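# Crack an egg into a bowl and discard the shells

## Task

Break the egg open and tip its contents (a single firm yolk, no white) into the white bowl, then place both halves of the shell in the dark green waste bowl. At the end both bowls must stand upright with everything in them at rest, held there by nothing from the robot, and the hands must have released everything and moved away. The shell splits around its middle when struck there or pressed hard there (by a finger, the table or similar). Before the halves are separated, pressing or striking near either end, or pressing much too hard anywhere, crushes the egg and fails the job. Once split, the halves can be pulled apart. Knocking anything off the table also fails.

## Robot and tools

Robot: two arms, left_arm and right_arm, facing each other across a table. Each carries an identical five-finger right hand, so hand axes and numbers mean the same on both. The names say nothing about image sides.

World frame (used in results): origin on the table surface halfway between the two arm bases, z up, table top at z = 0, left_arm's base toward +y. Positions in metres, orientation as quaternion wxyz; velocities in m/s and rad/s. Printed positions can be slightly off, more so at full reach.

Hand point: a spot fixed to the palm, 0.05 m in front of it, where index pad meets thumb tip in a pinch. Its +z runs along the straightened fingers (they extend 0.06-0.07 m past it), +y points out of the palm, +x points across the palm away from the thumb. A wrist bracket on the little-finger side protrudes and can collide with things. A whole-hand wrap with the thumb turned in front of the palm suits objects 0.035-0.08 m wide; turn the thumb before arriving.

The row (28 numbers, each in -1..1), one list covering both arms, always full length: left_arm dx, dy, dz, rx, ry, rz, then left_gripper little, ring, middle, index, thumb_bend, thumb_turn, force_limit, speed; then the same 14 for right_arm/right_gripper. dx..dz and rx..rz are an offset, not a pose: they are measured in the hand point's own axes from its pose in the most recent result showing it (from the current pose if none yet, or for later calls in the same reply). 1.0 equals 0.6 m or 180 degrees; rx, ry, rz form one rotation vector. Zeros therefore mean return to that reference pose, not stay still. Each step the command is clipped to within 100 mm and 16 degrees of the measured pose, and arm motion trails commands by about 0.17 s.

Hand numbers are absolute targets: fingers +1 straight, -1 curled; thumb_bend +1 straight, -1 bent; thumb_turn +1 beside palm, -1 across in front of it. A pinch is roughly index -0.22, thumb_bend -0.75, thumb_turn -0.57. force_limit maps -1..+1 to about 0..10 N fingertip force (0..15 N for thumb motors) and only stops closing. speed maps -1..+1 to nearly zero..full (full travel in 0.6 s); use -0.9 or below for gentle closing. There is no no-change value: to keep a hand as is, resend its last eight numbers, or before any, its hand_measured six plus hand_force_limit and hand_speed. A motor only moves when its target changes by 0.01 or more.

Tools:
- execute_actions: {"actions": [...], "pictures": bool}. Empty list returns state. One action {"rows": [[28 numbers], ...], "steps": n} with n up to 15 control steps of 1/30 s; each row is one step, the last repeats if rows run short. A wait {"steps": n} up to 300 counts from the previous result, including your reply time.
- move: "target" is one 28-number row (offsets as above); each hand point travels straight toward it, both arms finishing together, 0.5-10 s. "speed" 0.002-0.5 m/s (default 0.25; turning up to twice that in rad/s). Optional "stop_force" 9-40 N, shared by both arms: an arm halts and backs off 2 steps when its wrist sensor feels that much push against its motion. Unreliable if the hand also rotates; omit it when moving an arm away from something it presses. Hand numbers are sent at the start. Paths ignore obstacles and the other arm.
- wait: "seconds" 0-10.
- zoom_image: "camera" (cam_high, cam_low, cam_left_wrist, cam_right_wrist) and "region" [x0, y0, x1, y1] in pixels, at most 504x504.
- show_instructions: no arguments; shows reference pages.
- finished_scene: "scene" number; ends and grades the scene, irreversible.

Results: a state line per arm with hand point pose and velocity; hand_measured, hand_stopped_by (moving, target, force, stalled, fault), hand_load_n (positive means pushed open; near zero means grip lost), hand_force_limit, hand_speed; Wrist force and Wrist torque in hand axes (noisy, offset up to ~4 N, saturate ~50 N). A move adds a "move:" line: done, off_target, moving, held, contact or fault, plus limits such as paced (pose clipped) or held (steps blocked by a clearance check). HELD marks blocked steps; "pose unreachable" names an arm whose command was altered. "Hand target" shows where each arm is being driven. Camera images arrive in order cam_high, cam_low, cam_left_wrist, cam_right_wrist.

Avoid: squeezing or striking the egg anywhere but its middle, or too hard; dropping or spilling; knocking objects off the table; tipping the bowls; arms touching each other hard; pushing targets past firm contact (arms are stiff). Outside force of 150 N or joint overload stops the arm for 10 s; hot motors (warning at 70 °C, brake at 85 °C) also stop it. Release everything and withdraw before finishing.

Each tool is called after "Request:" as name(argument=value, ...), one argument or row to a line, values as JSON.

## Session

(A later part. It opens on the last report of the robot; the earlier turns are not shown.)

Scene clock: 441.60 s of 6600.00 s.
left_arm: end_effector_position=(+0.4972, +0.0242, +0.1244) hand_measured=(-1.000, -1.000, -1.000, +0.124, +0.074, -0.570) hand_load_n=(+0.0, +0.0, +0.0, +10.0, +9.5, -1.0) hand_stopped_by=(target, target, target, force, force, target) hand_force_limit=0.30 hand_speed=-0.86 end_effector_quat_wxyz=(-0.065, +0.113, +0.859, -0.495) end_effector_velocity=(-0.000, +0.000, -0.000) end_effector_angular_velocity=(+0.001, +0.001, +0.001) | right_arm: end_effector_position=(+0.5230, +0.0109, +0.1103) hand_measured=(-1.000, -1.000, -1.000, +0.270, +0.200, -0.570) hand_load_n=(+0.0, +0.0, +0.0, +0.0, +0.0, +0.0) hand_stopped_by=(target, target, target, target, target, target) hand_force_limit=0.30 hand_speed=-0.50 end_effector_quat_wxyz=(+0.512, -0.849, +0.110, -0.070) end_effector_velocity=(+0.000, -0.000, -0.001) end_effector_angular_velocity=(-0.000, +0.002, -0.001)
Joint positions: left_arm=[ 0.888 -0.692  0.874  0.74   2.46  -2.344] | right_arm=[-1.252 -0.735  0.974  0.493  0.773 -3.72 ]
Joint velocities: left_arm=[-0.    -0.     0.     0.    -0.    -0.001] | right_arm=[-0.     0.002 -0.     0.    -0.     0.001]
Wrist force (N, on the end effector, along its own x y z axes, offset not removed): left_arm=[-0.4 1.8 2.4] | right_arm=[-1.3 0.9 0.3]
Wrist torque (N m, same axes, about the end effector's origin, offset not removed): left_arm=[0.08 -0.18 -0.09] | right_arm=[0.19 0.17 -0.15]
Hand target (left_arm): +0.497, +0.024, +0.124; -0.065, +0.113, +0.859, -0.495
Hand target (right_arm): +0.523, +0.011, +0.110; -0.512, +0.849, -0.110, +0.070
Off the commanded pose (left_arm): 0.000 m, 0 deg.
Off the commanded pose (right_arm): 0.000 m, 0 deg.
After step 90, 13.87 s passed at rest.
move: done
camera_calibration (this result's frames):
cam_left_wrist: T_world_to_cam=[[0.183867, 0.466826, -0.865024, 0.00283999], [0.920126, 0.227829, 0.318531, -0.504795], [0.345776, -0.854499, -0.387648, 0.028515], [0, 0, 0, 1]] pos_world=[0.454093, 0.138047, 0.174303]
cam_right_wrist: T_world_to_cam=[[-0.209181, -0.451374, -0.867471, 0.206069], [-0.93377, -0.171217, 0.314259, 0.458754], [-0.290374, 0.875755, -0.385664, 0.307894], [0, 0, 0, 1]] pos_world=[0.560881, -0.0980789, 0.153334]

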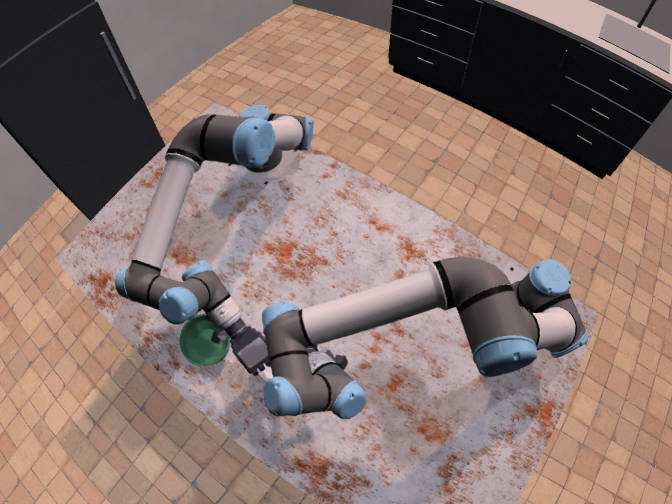

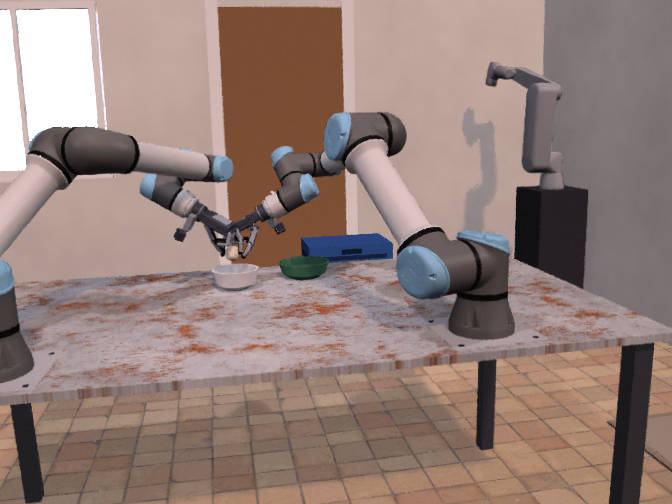

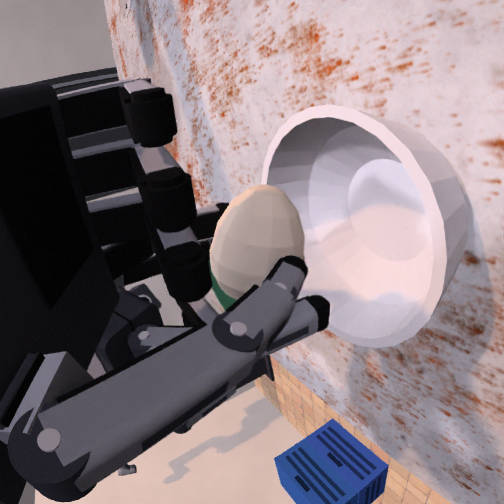

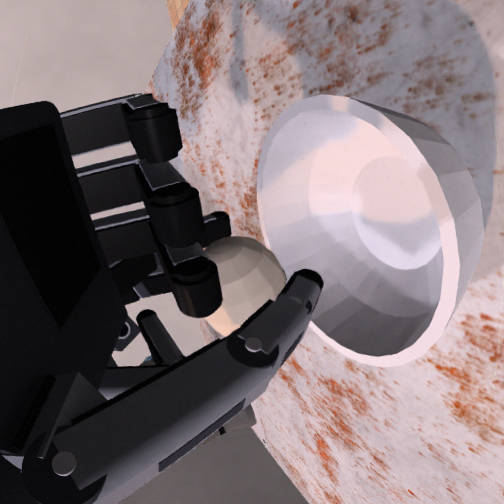

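Request:
move(
  target=[0,0,0,0,0,0,-1,-1,-1,-0.2,-0.5,-0.57,0.3,-0.86, 0,-0.0118,-0.0062,0,0,0,-1,-1,-1,0.2,0.12,-0.57,0.3,-0.6],
  speed=0.01,
)

Request:
zoom_image(
  camera="cam_low",
  region=[190, 195, 280, 285],
)

Scene clock: 449.13 s of 6600.00 s.
left_arm: end_effector_position=(+0.4971, +0.0241, +0.1244) hand_measured=(-1.000, -1.000, -1.000, +0.124, +0.074, -0.570) hand_load_n=(+0.0, +0.0, +0.0, +10.0, +9.5, -1.0) hand_stopped_by=(target, target, target, force, force, target) hand_force_limit=0.30 hand_speed=-0.86 end_effector_quat_wxyz=(-0.065, +0.113, +0.859, -0.495) end_effector_velocity=(-0.001, -0.000, -0.000) end_effector_angular_velocity=(+0.001, +0.001, -0.001) | right_arm: end_effector_position=(+0.5230, +0.0109, +0.1182) hand_measured=(-1.000, -1.000, -1.000, +0.200, +0.120, -0.570) hand_load_n=(+0.0, +0.0, +0.0, +0.0, +0.0, +0.0) hand_stopped_by=(target, target, target, target, target, target) hand_force_limit=0.30 hand_speed=-0.60 end_effector_quat_wxyz=(+0.512, -0.849, +0.110, -0.070) end_effector_velocity=(+0.001, +0.000, +0.001) end_effector_angular_velocity=(+0.000, -0.002, +0.000)
Joint positions: left_arm=[ 0.888 -0.692  0.874  0.74   2.46  -2.344] | right_arm=[-1.252 -0.74   0.963  0.51   0.773 -3.719]
Joint velocities: left_arm=[-0.001  0.     0.001 -0.    -0.    -0.   ] | right_arm=[ 0.    -0.001 -0.002  0.002  0.    -0.001]
Wrist force (N, on the end effector, along its own x y z axes, offset not removed): left_arm=[1.5 -0.8 2.0] | right_arm=[-1.1 1.2 0.6]
Wrist torque (N m, same axes, about the end effector's origin, offset not removed): left_arm=[-0.19 -0.48 0.00] | right_arm=[0.28 0.05 -0.14]
Hand target (left_arm): +0.497, +0.024, +0.124; -0.065, +0.113, +0.859, -0.495
Hand target (right_arm): +0.523, +0.011, +0.118; -0.512, +0.849, -0.110, +0.070
Off the commanded pose (left_arm): 0.000 m, 0 deg.
Off the commanded pose (right_arm): 0.000 m, 0 deg.
After step 90, 3.53 s passed at rest.
move: done
camera_calibration (this result's frames):
cam_left_wrist: T_world_to_cam=[[0.183899, 0.466813, -0.865024, 0.0028481], [0.920141, 0.227767, 0.318531, -0.504761], [0.345718, -0.854522, -0.387648, 0.0285245], [0, 0, 0, 1]] pos_world=[0.454066, 0.138013, 0.174303]
cam_right_wrist: T_world_to_cam=[[-0.209203, -0.451329, -0.867489, 0.212919], [-0.933775, -0.171195, 0.314256, 0.456255], [-0.290343, 0.875782, -0.385625, 0.310913], [0, 0, 0, 1]] pos_world=[0.560854, -0.0980867, 0.16122]

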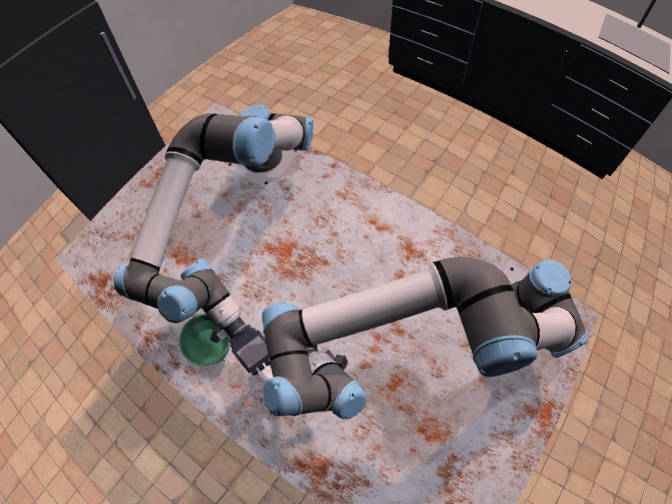

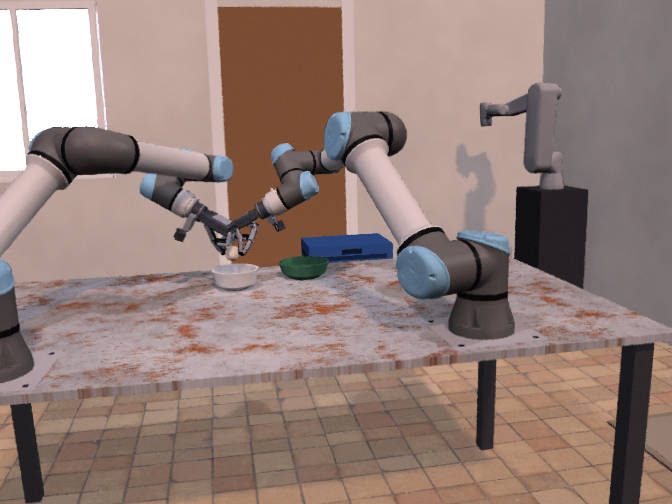

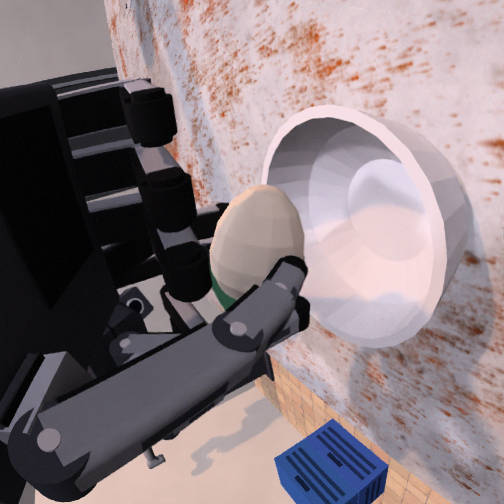

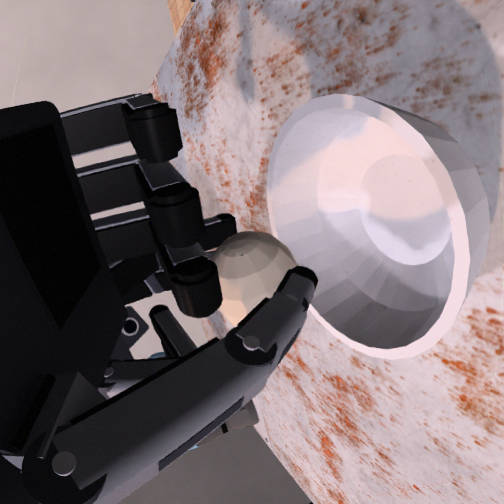

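Region (190, 195, 280, 285) of cam_low's 672x504 image, scaled by 5.600, with more detail than that image has.

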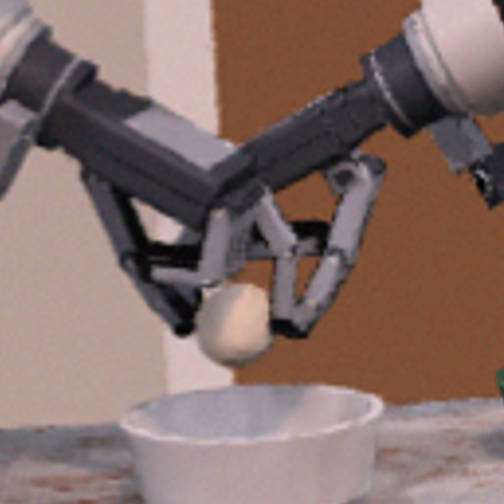

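Request:
zoom_image(
  camera="cam_right_wrist",
  region=[130, 200, 330, 400],
)

Request:
zoom_image(
  camera="cam_left_wrist",
  region=[130, 170, 330, 370],
)

Region (130, 200, 330, 400) of cam_right_wrist's 504x504 image, scaled by 2.520, with more detail than that image has.

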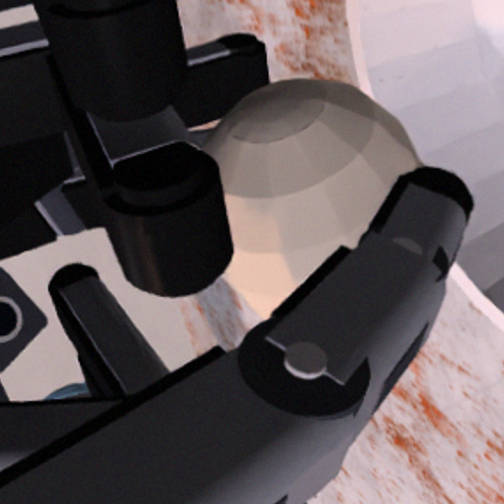

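Region (130, 170, 330, 370) of cam_left_wrist's 504x504 image, scaled by 2.520, with more detail than that image has.

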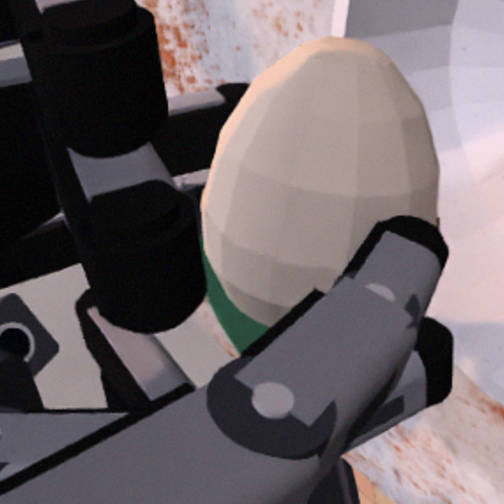

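Request:
move(
  target=[0,0,0,0,0,0,-1,-1,-1,-0.2,-0.5,-0.57,0.3,-0.86, -0.011,0,0,0,0,0,-1,-1,-1,0.2,0.12,-0.57,0.3,-0.6],
  speed=0.005,
  stop_force=9,
)

Scene clock: 475.37 s of 6600.00 s.
left_arm: end_effector_position=(+0.4971, +0.0242, +0.1244) hand_measured=(-1.000, -1.000, -1.000, +0.124, +0.074, -0.570) hand_load_n=(+0.0, +0.0, +0.0, +10.0, +9.0, -2.5) hand_stopped_by=(target, target, target, force, force, target) hand_force_limit=0.30 hand_speed=-0.86 end_effector_quat_wxyz=(-0.065, +0.113, +0.859, -0.494) end_effector_velocity=(-0.001, -0.001, +0.000) end_effector_angular_velocity=(-0.000, -0.001, -0.003) | right_arm: end_effector_position=(+0.5175, +0.0124, +0.1182) hand_measured=(-1.000, -1.000, -1.000, +0.200, +0.120, -0.570) hand_load_n=(+0.0, +0.0, +0.0, +0.0, +0.0, -0.5) hand_stopped_by=(target, target, target, target, target, target) hand_force_limit=0.30 hand_speed=-0.60 end_effector_quat_wxyz=(+0.511, -0.849, +0.111, -0.070) end_effector_velocity=(+0.002, +0.000, -0.000) end_effector_angular_velocity=(-0.001, -0.003, +0.002)
Joint positions: left_arm=[ 0.888 -0.692  0.874  0.74   2.46  -2.344] | right_arm=[-1.246 -0.752  0.983  0.497  0.778 -3.714]
Joint velocities: left_arm=[-0.002 -0.     0.     0.     0.     0.002] | right_arm=[-0.001  0.004 -0.008  0.004 -0.    -0.005]
Wrist force (N, on the end effector, along its own x y z axes, offset not removed): left_arm=[17.4 -1.0 -1.0] | right_arm=[16.1 2.4 -2.3]
Wrist torque (N m, same axes, about the end effector's origin, offset not removed): left_arm=[-0.23 -0.89 0.63] | right_arm=[0.46 -0.38 0.98]
Hand target (left_arm): +0.497, +0.024, +0.124; -0.065, +0.113, +0.859, -0.495
Hand target (right_arm): +0.518, +0.012, +0.118; -0.512, +0.849, -0.110, +0.070
Off the commanded pose (left_arm): 0.000 m, 0 deg.
Off the commanded pose (right_arm): 0.001 m, 0 deg.
After step 90, 21.73 s passed at rest.
move: contact (right_arm)
camera_calibration (this result's frames):
cam_left_wrist: T_world_to_cam=[[0.183823, 0.466858, -0.865016, 0.00283871], [0.92014, 0.227823, 0.318495, -0.504781], [0.345762, -0.854482, -0.387696, 0.0285327], [0, 0, 0, 1]] pos_world=[0.454082, 0.138056, 0.174288]
cam_right_wrist: T_world_to_cam=[[-0.209332, -0.451519, -0.867358, 0.212473], [-0.933845, -0.170772, 0.314277, 0.451417], [-0.290022, 0.875767, -0.385901, 0.307894], [0, 0, 0, 1]] pos_world=[0.555327, -0.0966181, 0.161236]

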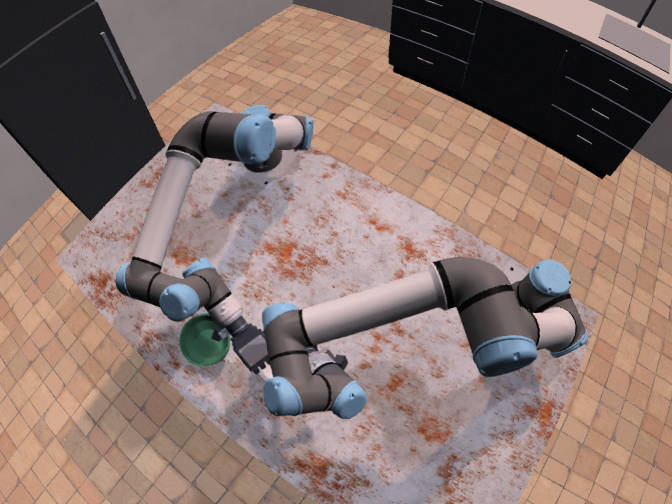

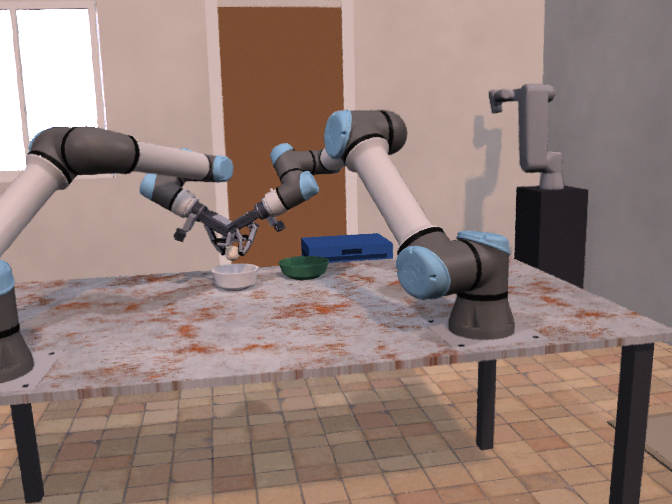

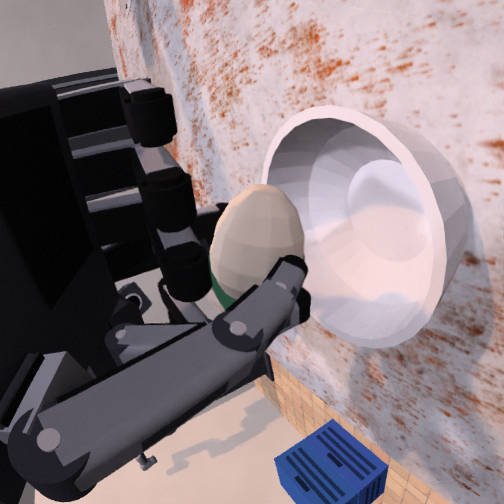

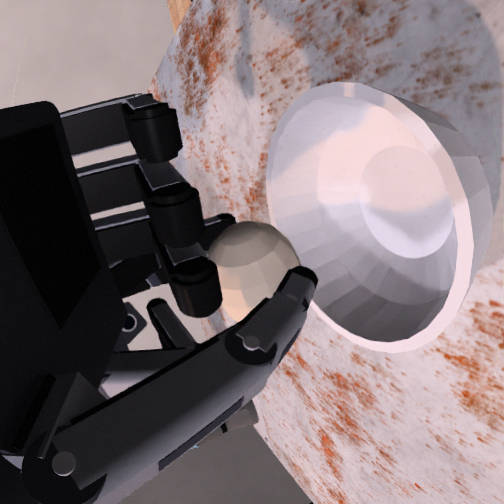

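Request:
move(
  target=[0,0,0,0,0,0,-1,-1,-1,-0.2,-0.5,-0.57,0.3,-0.86, 0.004,0,0,0,0,0,-1,-1,-1,0.2,0.12,-0.57,0.3,-0.6],
  speed=0.005,
)

Scene clock: 478.40 s of 6600.00 s.
left_arm: end_effector_position=(+0.4971, +0.0241, +0.1244) hand_measured=(-1.000, -1.000, -1.000, +0.124, +0.076, -0.570) hand_load_n=(+0.0, +0.0, +0.0, +10.0, +9.5, -1.0) hand_stopped_by=(target, target, target, force, force, target) hand_force_limit=0.30 hand_speed=-0.86 end_effector_quat_wxyz=(-0.065, +0.113, +0.859, -0.495) end_effector_velocity=(+0.001, +0.000, +0.000) end_effector_angular_velocity=(-0.001, -0.002, +0.001) | right_arm: end_effector_position=(+0.5198, +0.0118, +0.1182) hand_measured=(-1.000, -1.000, -1.000, +0.200, +0.120, -0.570) hand_load_n=(+0.0, +0.0, +0.0, +0.0, +0.0, +0.0) hand_stopped_by=(target, target, target, target, target, target) hand_force_limit=0.30 hand_speed=-0.60 end_effector_quat_wxyz=(+0.511, -0.849, +0.111, -0.070) end_effector_velocity=(+0.001, +0.000, +0.001) end_effector_angular_velocity=(+0.001, -0.000, -0.001)
Joint positions: left_arm=[ 0.888 -0.692  0.874  0.74   2.46  -2.344] | right_arm=[-1.249 -0.747  0.975  0.502  0.776 -3.716]
Joint velocities: left_arm=[ 0.001 -0.    -0.    -0.001  0.     0.001] | right_arm=[-0.001  0.001 -0.003  0.001 -0.     0.001]
Wrist force (N, on the end effector, along its own x y z axes, offset not removed): left_arm=[0.0 -0.4 1.0] | right_arm=[-1.6 0.5 0.9]
Wrist torque (N m, same axes, about the end effector's origin, offset not removed): left_arm=[-0.22 -0.39 -0.06] | right_arm=[0.12 0.12 -0.18]
Hand target (left_arm): +0.497, +0.024, +0.124; -0.065, +0.113, +0.859, -0.494
Hand target (right_arm): +0.520, +0.012, +0.118; -0.511, +0.849, -0.111, +0.070
Off the commanded pose (left_arm): 0.000 m, 0 deg.
Off the commanded pose (right_arm): 0.000 m, 0 deg.
move: done
camera_calibration (this result's frames):
cam_left_wrist: T_world_to_cam=[[0.183901, 0.466805, -0.865028, 0.00285567], [0.920139, 0.227775, 0.318534, -0.504765], [0.345725, -0.854524, -0.387637, 0.0285186], [0, 0, 0, 1]] pos_world=[0.454069, 0.13801, 0.17431]
cam_right_wrist: T_world_to_cam=[[-0.209322, -0.451509, -0.867366, 0.212686], [-0.933847, -0.170782, 0.314266, 0.453429], [-0.290024, 0.87577, -0.385892, 0.309085], [0, 0, 0, 1]] pos_world=[0.557595, -0.0972198, 0.161253]

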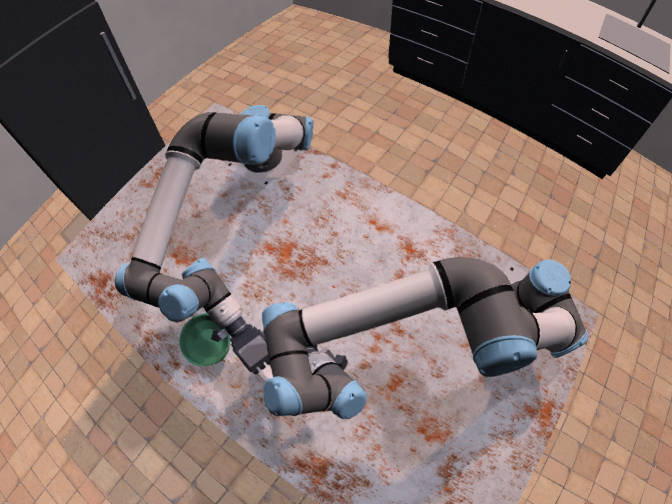

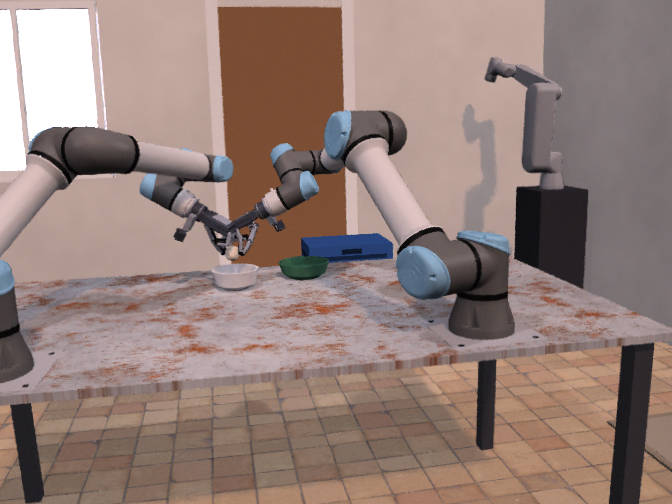

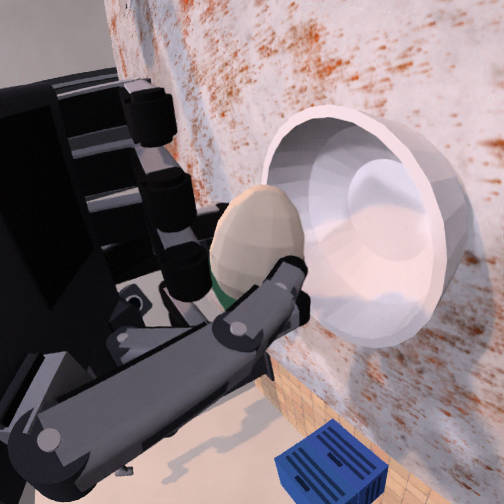

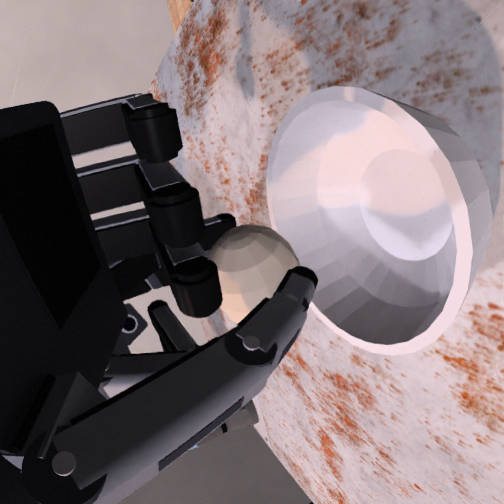

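Request:
move(
  target=[0,0,0,0,0,0,-1,-1,-1,-0.2,-0.5,-0.57,0.3,-0.86, 0,0,0,0,0,0,-1,-1,-1,-0.2,-0.5,-0.57,0.3,-0.86],
  speed=0.005,
)

Scene clock: 487.97 s of 6600.00 s.
left_arm: end_effector_position=(+0.4971, +0.0242, +0.1244) hand_measured=(-1.000, -1.000, -1.000, +0.124, +0.076, -0.570) hand_load_n=(+0.0, +0.0, +0.0, +10.0, +9.5, -0.5) hand_stopped_by=(target, target, target, force, force, target) hand_force_limit=0.30 hand_speed=-0.86 end_effector_quat_wxyz=(-0.065, +0.113, +0.859, -0.494) end_effector_velocity=(-0.000, +0.000, -0.000) end_effector_angular_velocity=(+0.001, +0.000, -0.000) | right_arm: end_effector_position=(+0.5198, +0.0118, +0.1181) hand_measured=(-1.000, -1.000, -1.000, +0.134, +0.038, -0.570) hand_load_n=(+0.0, +0.0, +0.0, +10.0, +9.5, +0.0) hand_stopped_by=(target, target, target, force, force, target) hand_force_limit=0.30 hand_speed=-0.86 end_effector_quat_wxyz=(+0.511, -0.849, +0.111, -0.070) end_effector_velocity=(-0.000, -0.000, -0.000) end_effector_angular_velocity=(-0.001, +0.002, -0.000)
Joint positions: left_arm=[ 0.888 -0.692  0.874  0.74   2.46  -2.344] | right_arm=[-1.249 -0.747  0.975  0.502  0.776 -3.716]
Joint velocities: left_arm=[-0.    -0.    -0.     0.001 -0.     0.   ] | right_arm=[ 0.     0.    -0.     0.002 -0.     0.   ]
Wrist force (N, on the end effector, along its own x y z axes, offset not removed): left_arm=[-1.1 -0.9 1.4] | right_arm=[-4.0 0.5 2.8]
Wrist torque (N m, same axes, about the end effector's origin, offset not removed): left_arm=[-0.18 -0.16 -0.07] | right_arm=[0.17 0.35 -0.28]
Hand target (left_arm): +0.497, +0.024, +0.124; -0.065, +0.113, +0.859, -0.495
Hand target (right_arm): +0.520, +0.012, +0.118; -0.511, +0.849, -0.111, +0.070
Off the commanded pose (left_arm): 0.000 m, 0 deg.
Off the commanded pose (right_arm): 0.000 m, 0 deg.
After step 90, 5.60 s passed at rest.
move: done
camera_calibration (this result's frames):
cam_left_wrist: T_world_to_cam=[[0.183826, 0.466855, -0.865017, 0.00283786], [0.920139, 0.227824, 0.318498, -0.504782], [0.345764, -0.854484, -0.387691, 0.0285304], [0, 0, 0, 1]] pos_world=[0.454083, 0.138055, 0.174288]
cam_right_wrist: T_world_to_cam=[[-0.209324, -0.451513, -0.867363, 0.212657], [-0.933847, -0.170778, 0.314269, 0.453456], [-0.290023, 0.875769, -0.385896, 0.309103], [0, 0, 0, 1]] pos_world=[0.55762, -0.0972456, 0.161225]

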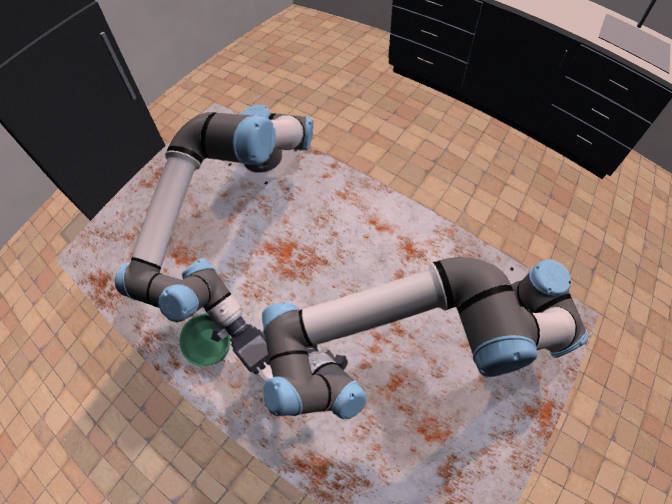

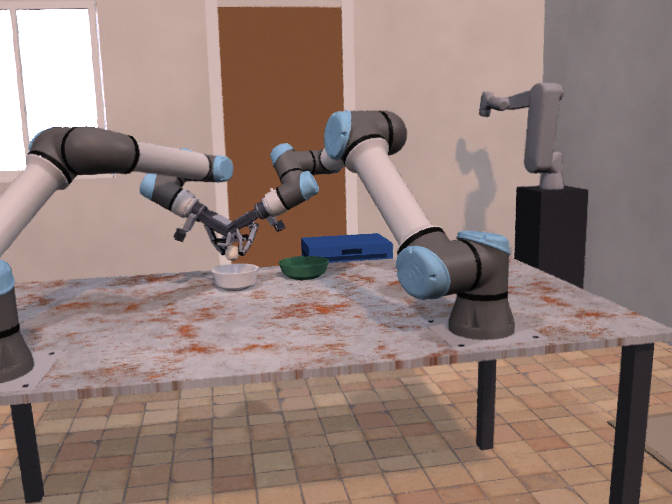

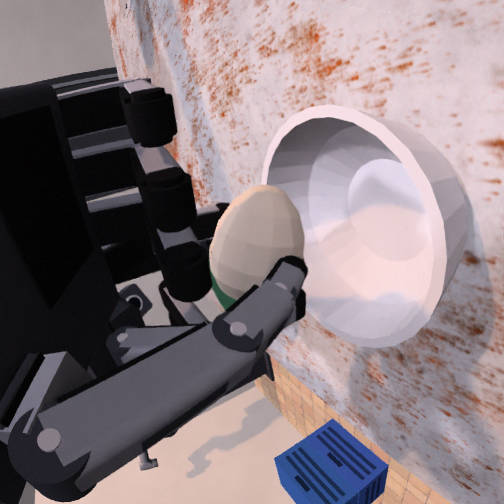

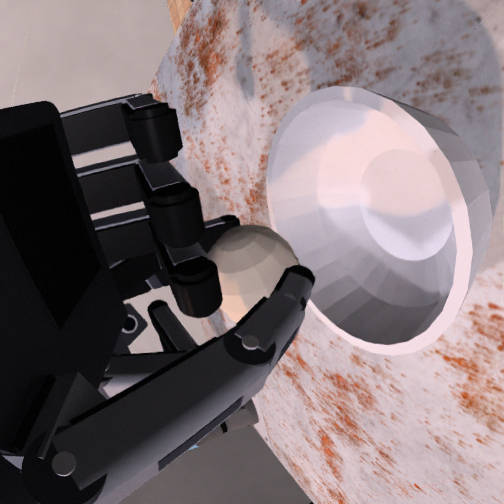

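Request:
move(
  target=[0.004,0,0,0,0,0,-1,-1,-1,-0.2,-0.5,-0.57,0.3,-0.86, 0.004,0,0,0,0,0,-1,-1,-1,-0.2,-0.5,-0.57,0.3,-0.86],
  speed=0.003,
)

Scene clock: 492.47 s of 6600.00 s.
left_arm: end_effector_position=(+0.4949, +0.0248, +0.1244) hand_measured=(-1.000, -1.000, -1.000, +0.124, +0.076, -0.570) hand_load_n=(+0.0, +0.0, +0.0, +9.5, +9.0, -1.0) hand_stopped_by=(target, target, target, force, force, target) hand_force_limit=0.30 hand_speed=-0.86 end_effector_quat_wxyz=(-0.065, +0.113, +0.859, -0.494) end_effector_velocity=(-0.000, +0.000, -0.000) end_effector_angular_velocity=(-0.000, -0.001, -0.000) | right_arm: end_effector_position=(+0.5221, +0.0111, +0.1182) hand_measured=(-1.000, -1.000, -1.000, +0.134, +0.038, -0.570) hand_load_n=(+0.0, +0.0, +0.0, +10.0, +9.5, -0.5) hand_stopped_by=(target, target, target, force, force, target) hand_force_limit=0.30 hand_speed=-0.86 end_effector_quat_wxyz=(+0.511, -0.849, +0.111, -0.070) end_effector_velocity=(+0.001, +0.000, +0.001) end_effector_angular_velocity=(+0.000, -0.003, +0.001)
Joint positions: left_arm=[ 0.886 -0.699  0.888  0.732  2.459 -2.346] | right_arm=[-1.251 -0.742  0.966  0.508  0.774 -3.718]
Joint velocities: left_arm=[ 0.    -0.001  0.003 -0.001 -0.     0.001] | right_arm=[-0.     0.    -0.003  0.001 -0.001 -0.002]
Wrist force (N, on the end effector, along its own x y z axes, offset not removed): left_arm=[-0.3 1.4 2.2] | right_arm=[-2.4 0.2 1.8]
Wrist torque (N m, same axes, about the end effector's origin, offset not removed): left_arm=[0.08 -0.17 0.01] | right_arm=[0.08 0.18 -0.24]
Hand target (left_arm): +0.495, +0.025, +0.124; -0.065, +0.113, +0.859, -0.494
Hand target (right_arm): +0.522, +0.011, +0.118; -0.511, +0.849, -0.111, +0.070
Off the commanded pose (left_arm): 0.000 m, 0 deg.
Off the commanded pose (right_arm): 0.000 m, 0 deg.
After step 90, 0.47 s passed at rest.
move: done
camera_calibration (this result's frames):
cam_left_wrist: T_world_to_cam=[[0.183827, 0.466858, -0.865015, 0.00297327], [0.920144, 0.22781, 0.318494, -0.50282], [0.34575, -0.854486, -0.387699, 0.0298483], [0, 0, 0, 1]] pos_world=[0.4518, 0.138664, 0.17429]
cam_right_wrist: T_world_to_cam=[[-0.209326, -0.451508, -0.867365, 0.212876], [-0.933851, -0.170764, 0.314263, 0.455489], [-0.290007, 0.875774, -0.385896, 0.310304], [0, 0, 0, 1]] pos_world=[0.55991, -0.0978598, 0.161243]

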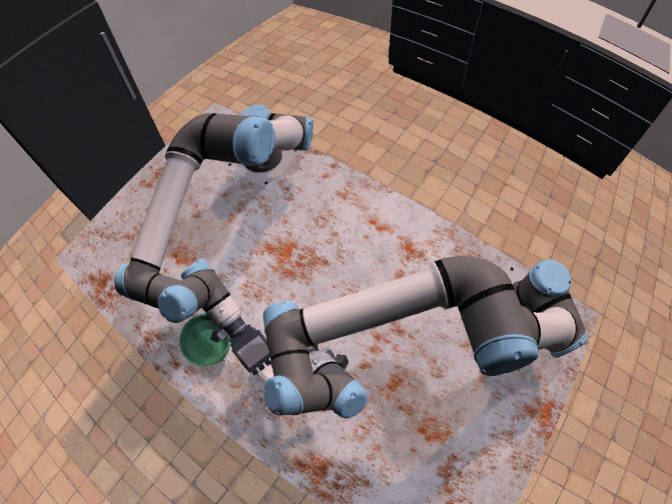

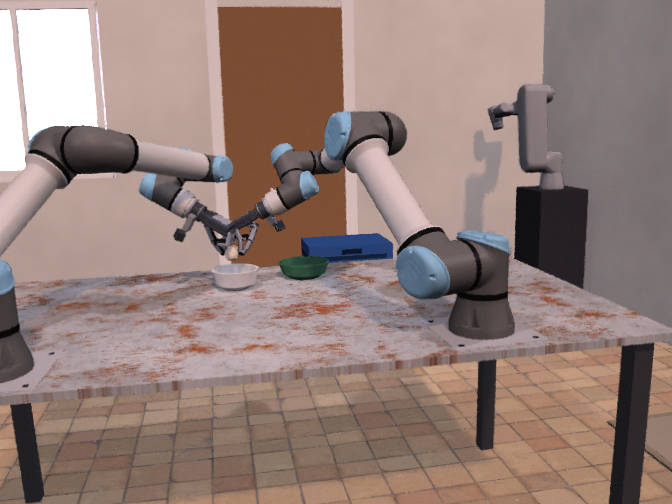

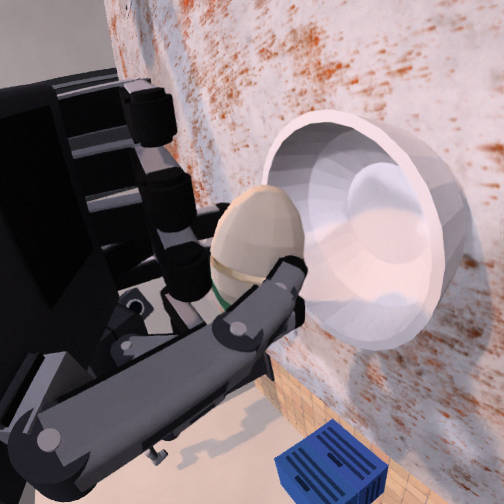

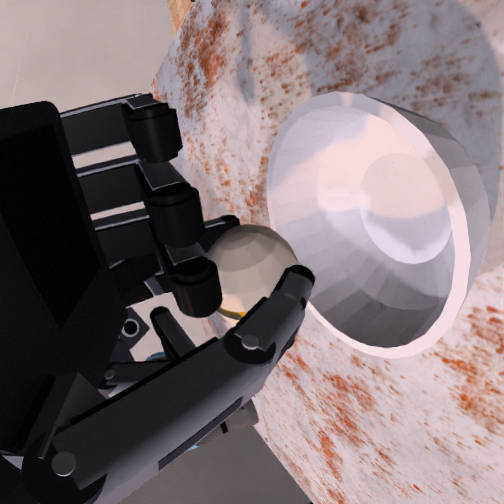

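Request:
move(
  target=[0.028,0,0,0,0,0,-1,-1,-1,-0.2,-0.5,-0.57,0.3,-0.86, 0.028,0,0,0,0,0,-1,-1,-1,-0.2,-0.5,-0.57,0.3,-0.86],
  speed=0.01,
)

Scene clock: 497.43 s of 6600.00 s.
left_arm: end_effector_position=(+0.4788, +0.0291, +0.1244) hand_measured=(-1.000, -1.000, -1.000, +0.124, +0.076, -0.570) hand_load_n=(+0.0, +0.0, +0.0, +9.5, +9.0, -1.0) hand_stopped_by=(target, target, target, force, force, target) hand_force_limit=0.30 hand_speed=-0.86 end_effector_quat_wxyz=(-0.065, +0.113, +0.859, -0.494) end_effector_velocity=(-0.002, +0.000, +0.000) end_effector_angular_velocity=(+0.000, +0.001, +0.000) | right_arm: end_effector_position=(+0.5382, +0.0068, +0.1183) hand_measured=(-1.000, -1.000, -1.000, +0.134, +0.038, -0.570) hand_load_n=(+0.0, +0.0, +0.0, +10.0, +9.5, -0.5) hand_stopped_by=(target, target, target, force, force, target) hand_force_limit=0.30 hand_speed=-0.86 end_effector_quat_wxyz=(+0.511, -0.849, +0.111, -0.070) end_effector_velocity=(+0.002, -0.000, -0.000) end_effector_angular_velocity=(-0.001, -0.000, +0.000)
Joint positions: left_arm=[ 0.874 -0.749  0.977  0.682  2.451 -2.361] | right_arm=[-1.266 -0.706  0.902  0.546  0.763 -3.733]
Joint velocities: left_arm=[-0.001 -0.004  0.007 -0.004 -0.001 -0.002] | right_arm=[-0.001  0.004 -0.007  0.005 -0.001 -0.003]
Wrist force (N, on the end effector, along its own x y z axes, offset not removed): left_arm=[-0.3 0.5 0.3] | right_arm=[-1.9 1.1 0.1]
Wrist torque (N m, same axes, about the end effector's origin, offset not removed): left_arm=[0.03 -0.10 -0.08] | right_arm=[0.31 0.19 -0.16]
Hand target (left_arm): +0.479, +0.029, +0.124; -0.065, +0.113, +0.859, -0.494
Hand target (right_arm): +0.538, +0.007, +0.118; -0.511, +0.849, -0.111, +0.070
Off the commanded pose (left_arm): 0.000 m, 0 deg.
Off the commanded pose (right_arm): 0.000 m, 0 deg.
After step 90, 0.07 s passed at rest.
move: done
camera_calibration (this result's frames):
cam_left_wrist: T_world_to_cam=[[0.18383, 0.466872, -0.865007, 0.00392128], [0.92016, 0.227761, 0.318481, -0.488991], [0.345705, -0.854491, -0.387728, 0.0391202], [0, 0, 0, 1]] pos_world=[0.435705, 0.14297, 0.174294]
cam_right_wrist: T_world_to_cam=[[-0.209322, -0.451488, -0.867377, 0.21442], [-0.93386, -0.170751, 0.314245, 0.469789], [-0.289984, 0.875787, -0.385885, 0.318782], [0, 0, 0, 1]] pos_world=[0.576042, -0.10216, 0.161367]

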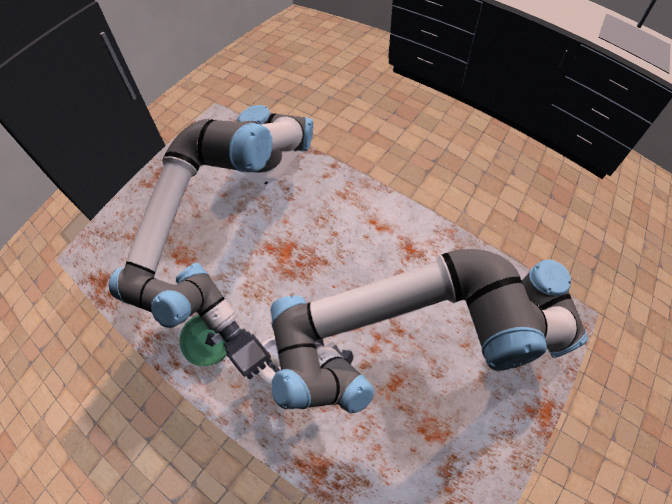

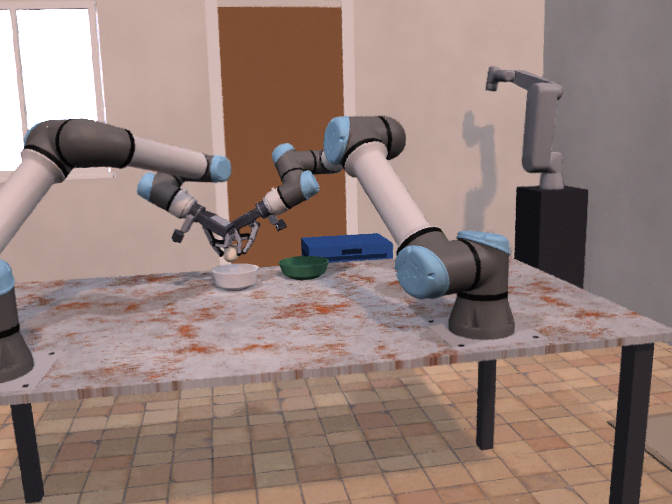

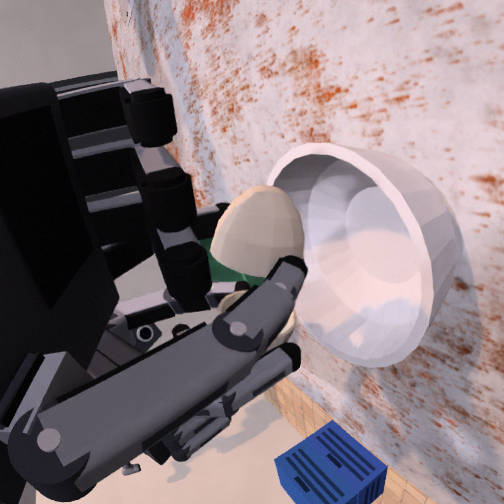

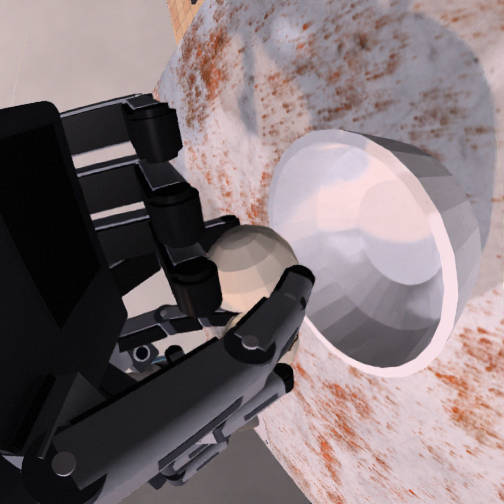

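Request:
zoom_image(
  camera="cam_left_wrist",
  region=[150, 170, 450, 400],
)

Request:
zoom_image(
  camera="cam_right_wrist",
  region=[150, 170, 480, 420],
)

Region (150, 170, 450, 400) of cam_left_wrist's 504x504 image, scaled by 1.680, with more detail than that image has; it fills the top 386 rows of this view, and the rest is white.

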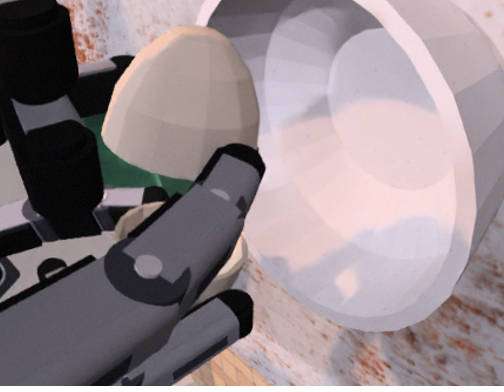

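Region (150, 170, 480, 420) of cam_right_wrist's 504x504 image, scaled by 1.527, with more detail than that image has; it fills the top 382 rows of this view, and the rest is white.

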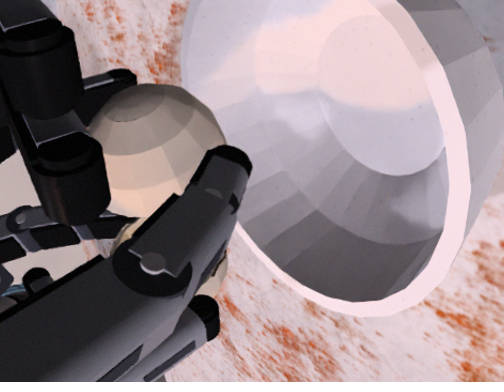

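Request:
zoom_image(
  camera="cam_low",
  region=[200, 220, 270, 290],
)

Region (200, 220, 270, 290) of cam_low's 672x504 image, scaled by 7.200, with more detail than that image has.

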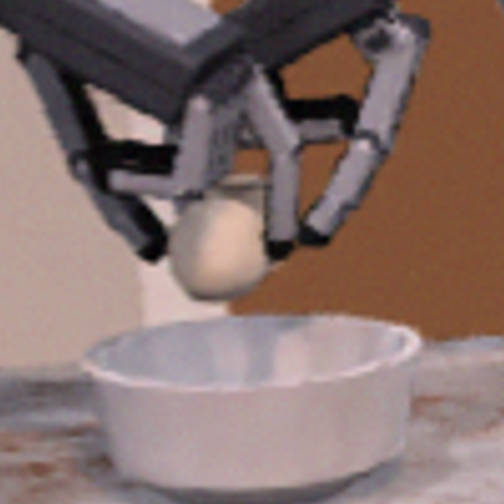

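Request:
move(
  target=[0.025,0,0,0,0,0,-1,-1,-1,-0.2,-0.5,-0.57,0.3,-0.86, 0.025,0,0,0,0,0,-1,-1,-1,-0.2,-0.5,-0.57,0.3,-0.86],
  speed=0.015,
)

Scene clock: 514.93 s of 6600.00 s.
left_arm: end_effector_position=(+0.4644, +0.0329, +0.1244) hand_measured=(-1.000, -1.000, -1.000, +0.124, +0.076, -0.570) hand_load_n=(+0.0, +0.0, +0.0, +9.5, +9.0, -1.0) hand_stopped_by=(target, target, target, force, force, target) hand_force_limit=0.30 hand_speed=-0.86 end_effector_quat_wxyz=(-0.065, +0.113, +0.859, -0.494) end_effector_velocity=(-0.003, +0.000, -0.000) end_effector_angular_velocity=(+0.002, +0.003, -0.000) | right_arm: end_effector_position=(+0.5526, +0.0030, +0.1184) hand_measured=(-1.000, -1.000, -1.000, +0.134, +0.038, -0.570) hand_load_n=(+0.0, +0.0, +0.0, +10.0, +9.5, -0.5) hand_stopped_by=(target, target, target, force, force, target) hand_force_limit=0.30 hand_speed=-0.86 end_effector_quat_wxyz=(+0.511, -0.849, +0.111, -0.070) end_effector_velocity=(+0.001, -0.000, -0.002) end_effector_angular_velocity=(-0.001, +0.002, +0.001)
Joint positions: left_arm=[ 0.863 -0.791  1.05   0.64   2.445 -2.375] | right_arm=[-1.279 -0.672  0.84   0.583  0.754 -3.746]
Joint velocities: left_arm=[-0.002 -0.004  0.008 -0.002 -0.001 -0.003] | right_arm=[-0.001  0.006 -0.007  0.005 -0.001 -0.003]
Wrist force (N, on the end effector, along its own x y z axes, offset not removed): left_arm=[0.9 2.1 1.0] | right_arm=[-3.0 1.9 -0.1]
Wrist torque (N m, same axes, about the end effector's origin, offset not removed): left_arm=[0.23 -0.40 0.03] | right_arm=[0.44 0.38 -0.23]
Hand target (left_arm): +0.464, +0.033, +0.124; -0.065, +0.113, +0.859, -0.494
Hand target (right_arm): +0.553, +0.003, +0.118; -0.511, +0.849, -0.111, +0.070
Off the commanded pose (left_arm): 0.000 m, 0 deg.
Off the commanded pose (right_arm): 0.000 m, 0 deg.
After step 90, 13.27 s passed at rest.
move: done
camera_calibration (this result's frames):
cam_left_wrist: T_world_to_cam=[[0.183834, 0.466887, -0.864998, 0.00476542], [0.920178, 0.227707, 0.318467, -0.476652], [0.345655, -0.854498, -0.387759, 0.0473971], [0, 0, 0, 1]] pos_world=[0.421346, 0.146813, 0.174299]
cam_right_wrist: T_world_to_cam=[[-0.209312, -0.451456, -0.867396, 0.215795], [-0.933874, -0.170732, 0.314214, 0.482552], [-0.289946, 0.875807, -0.385867, 0.326336], [0, 0, 0, 1]] pos_world=[0.590431, -0.105999, 0.161477]

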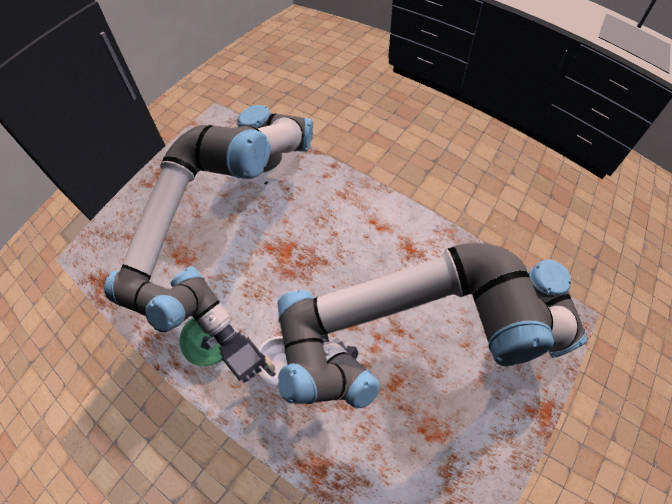

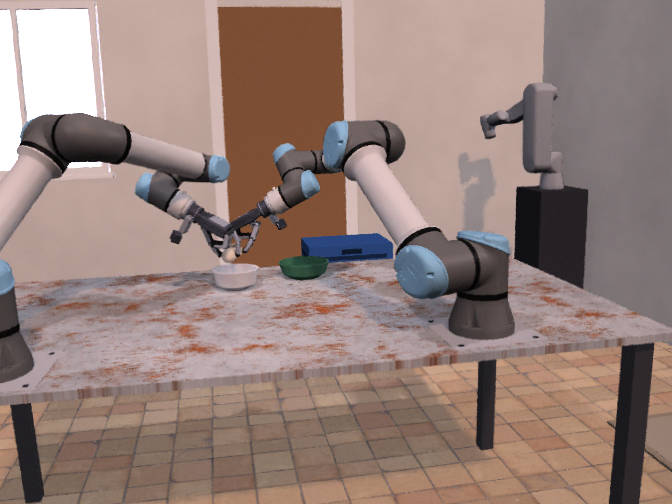

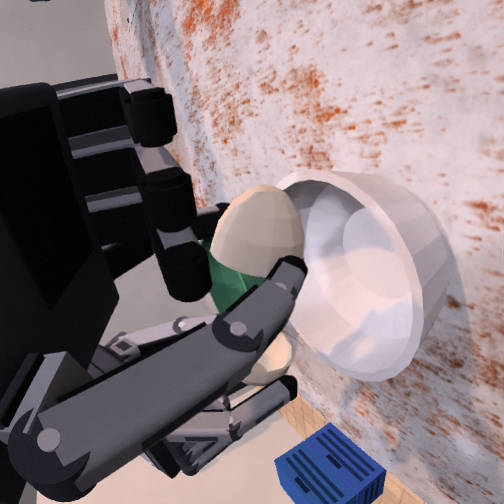

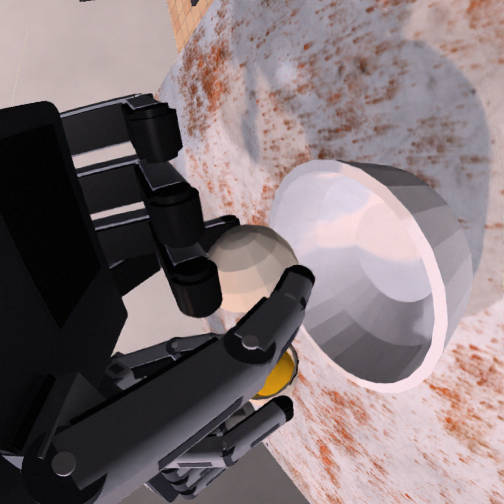

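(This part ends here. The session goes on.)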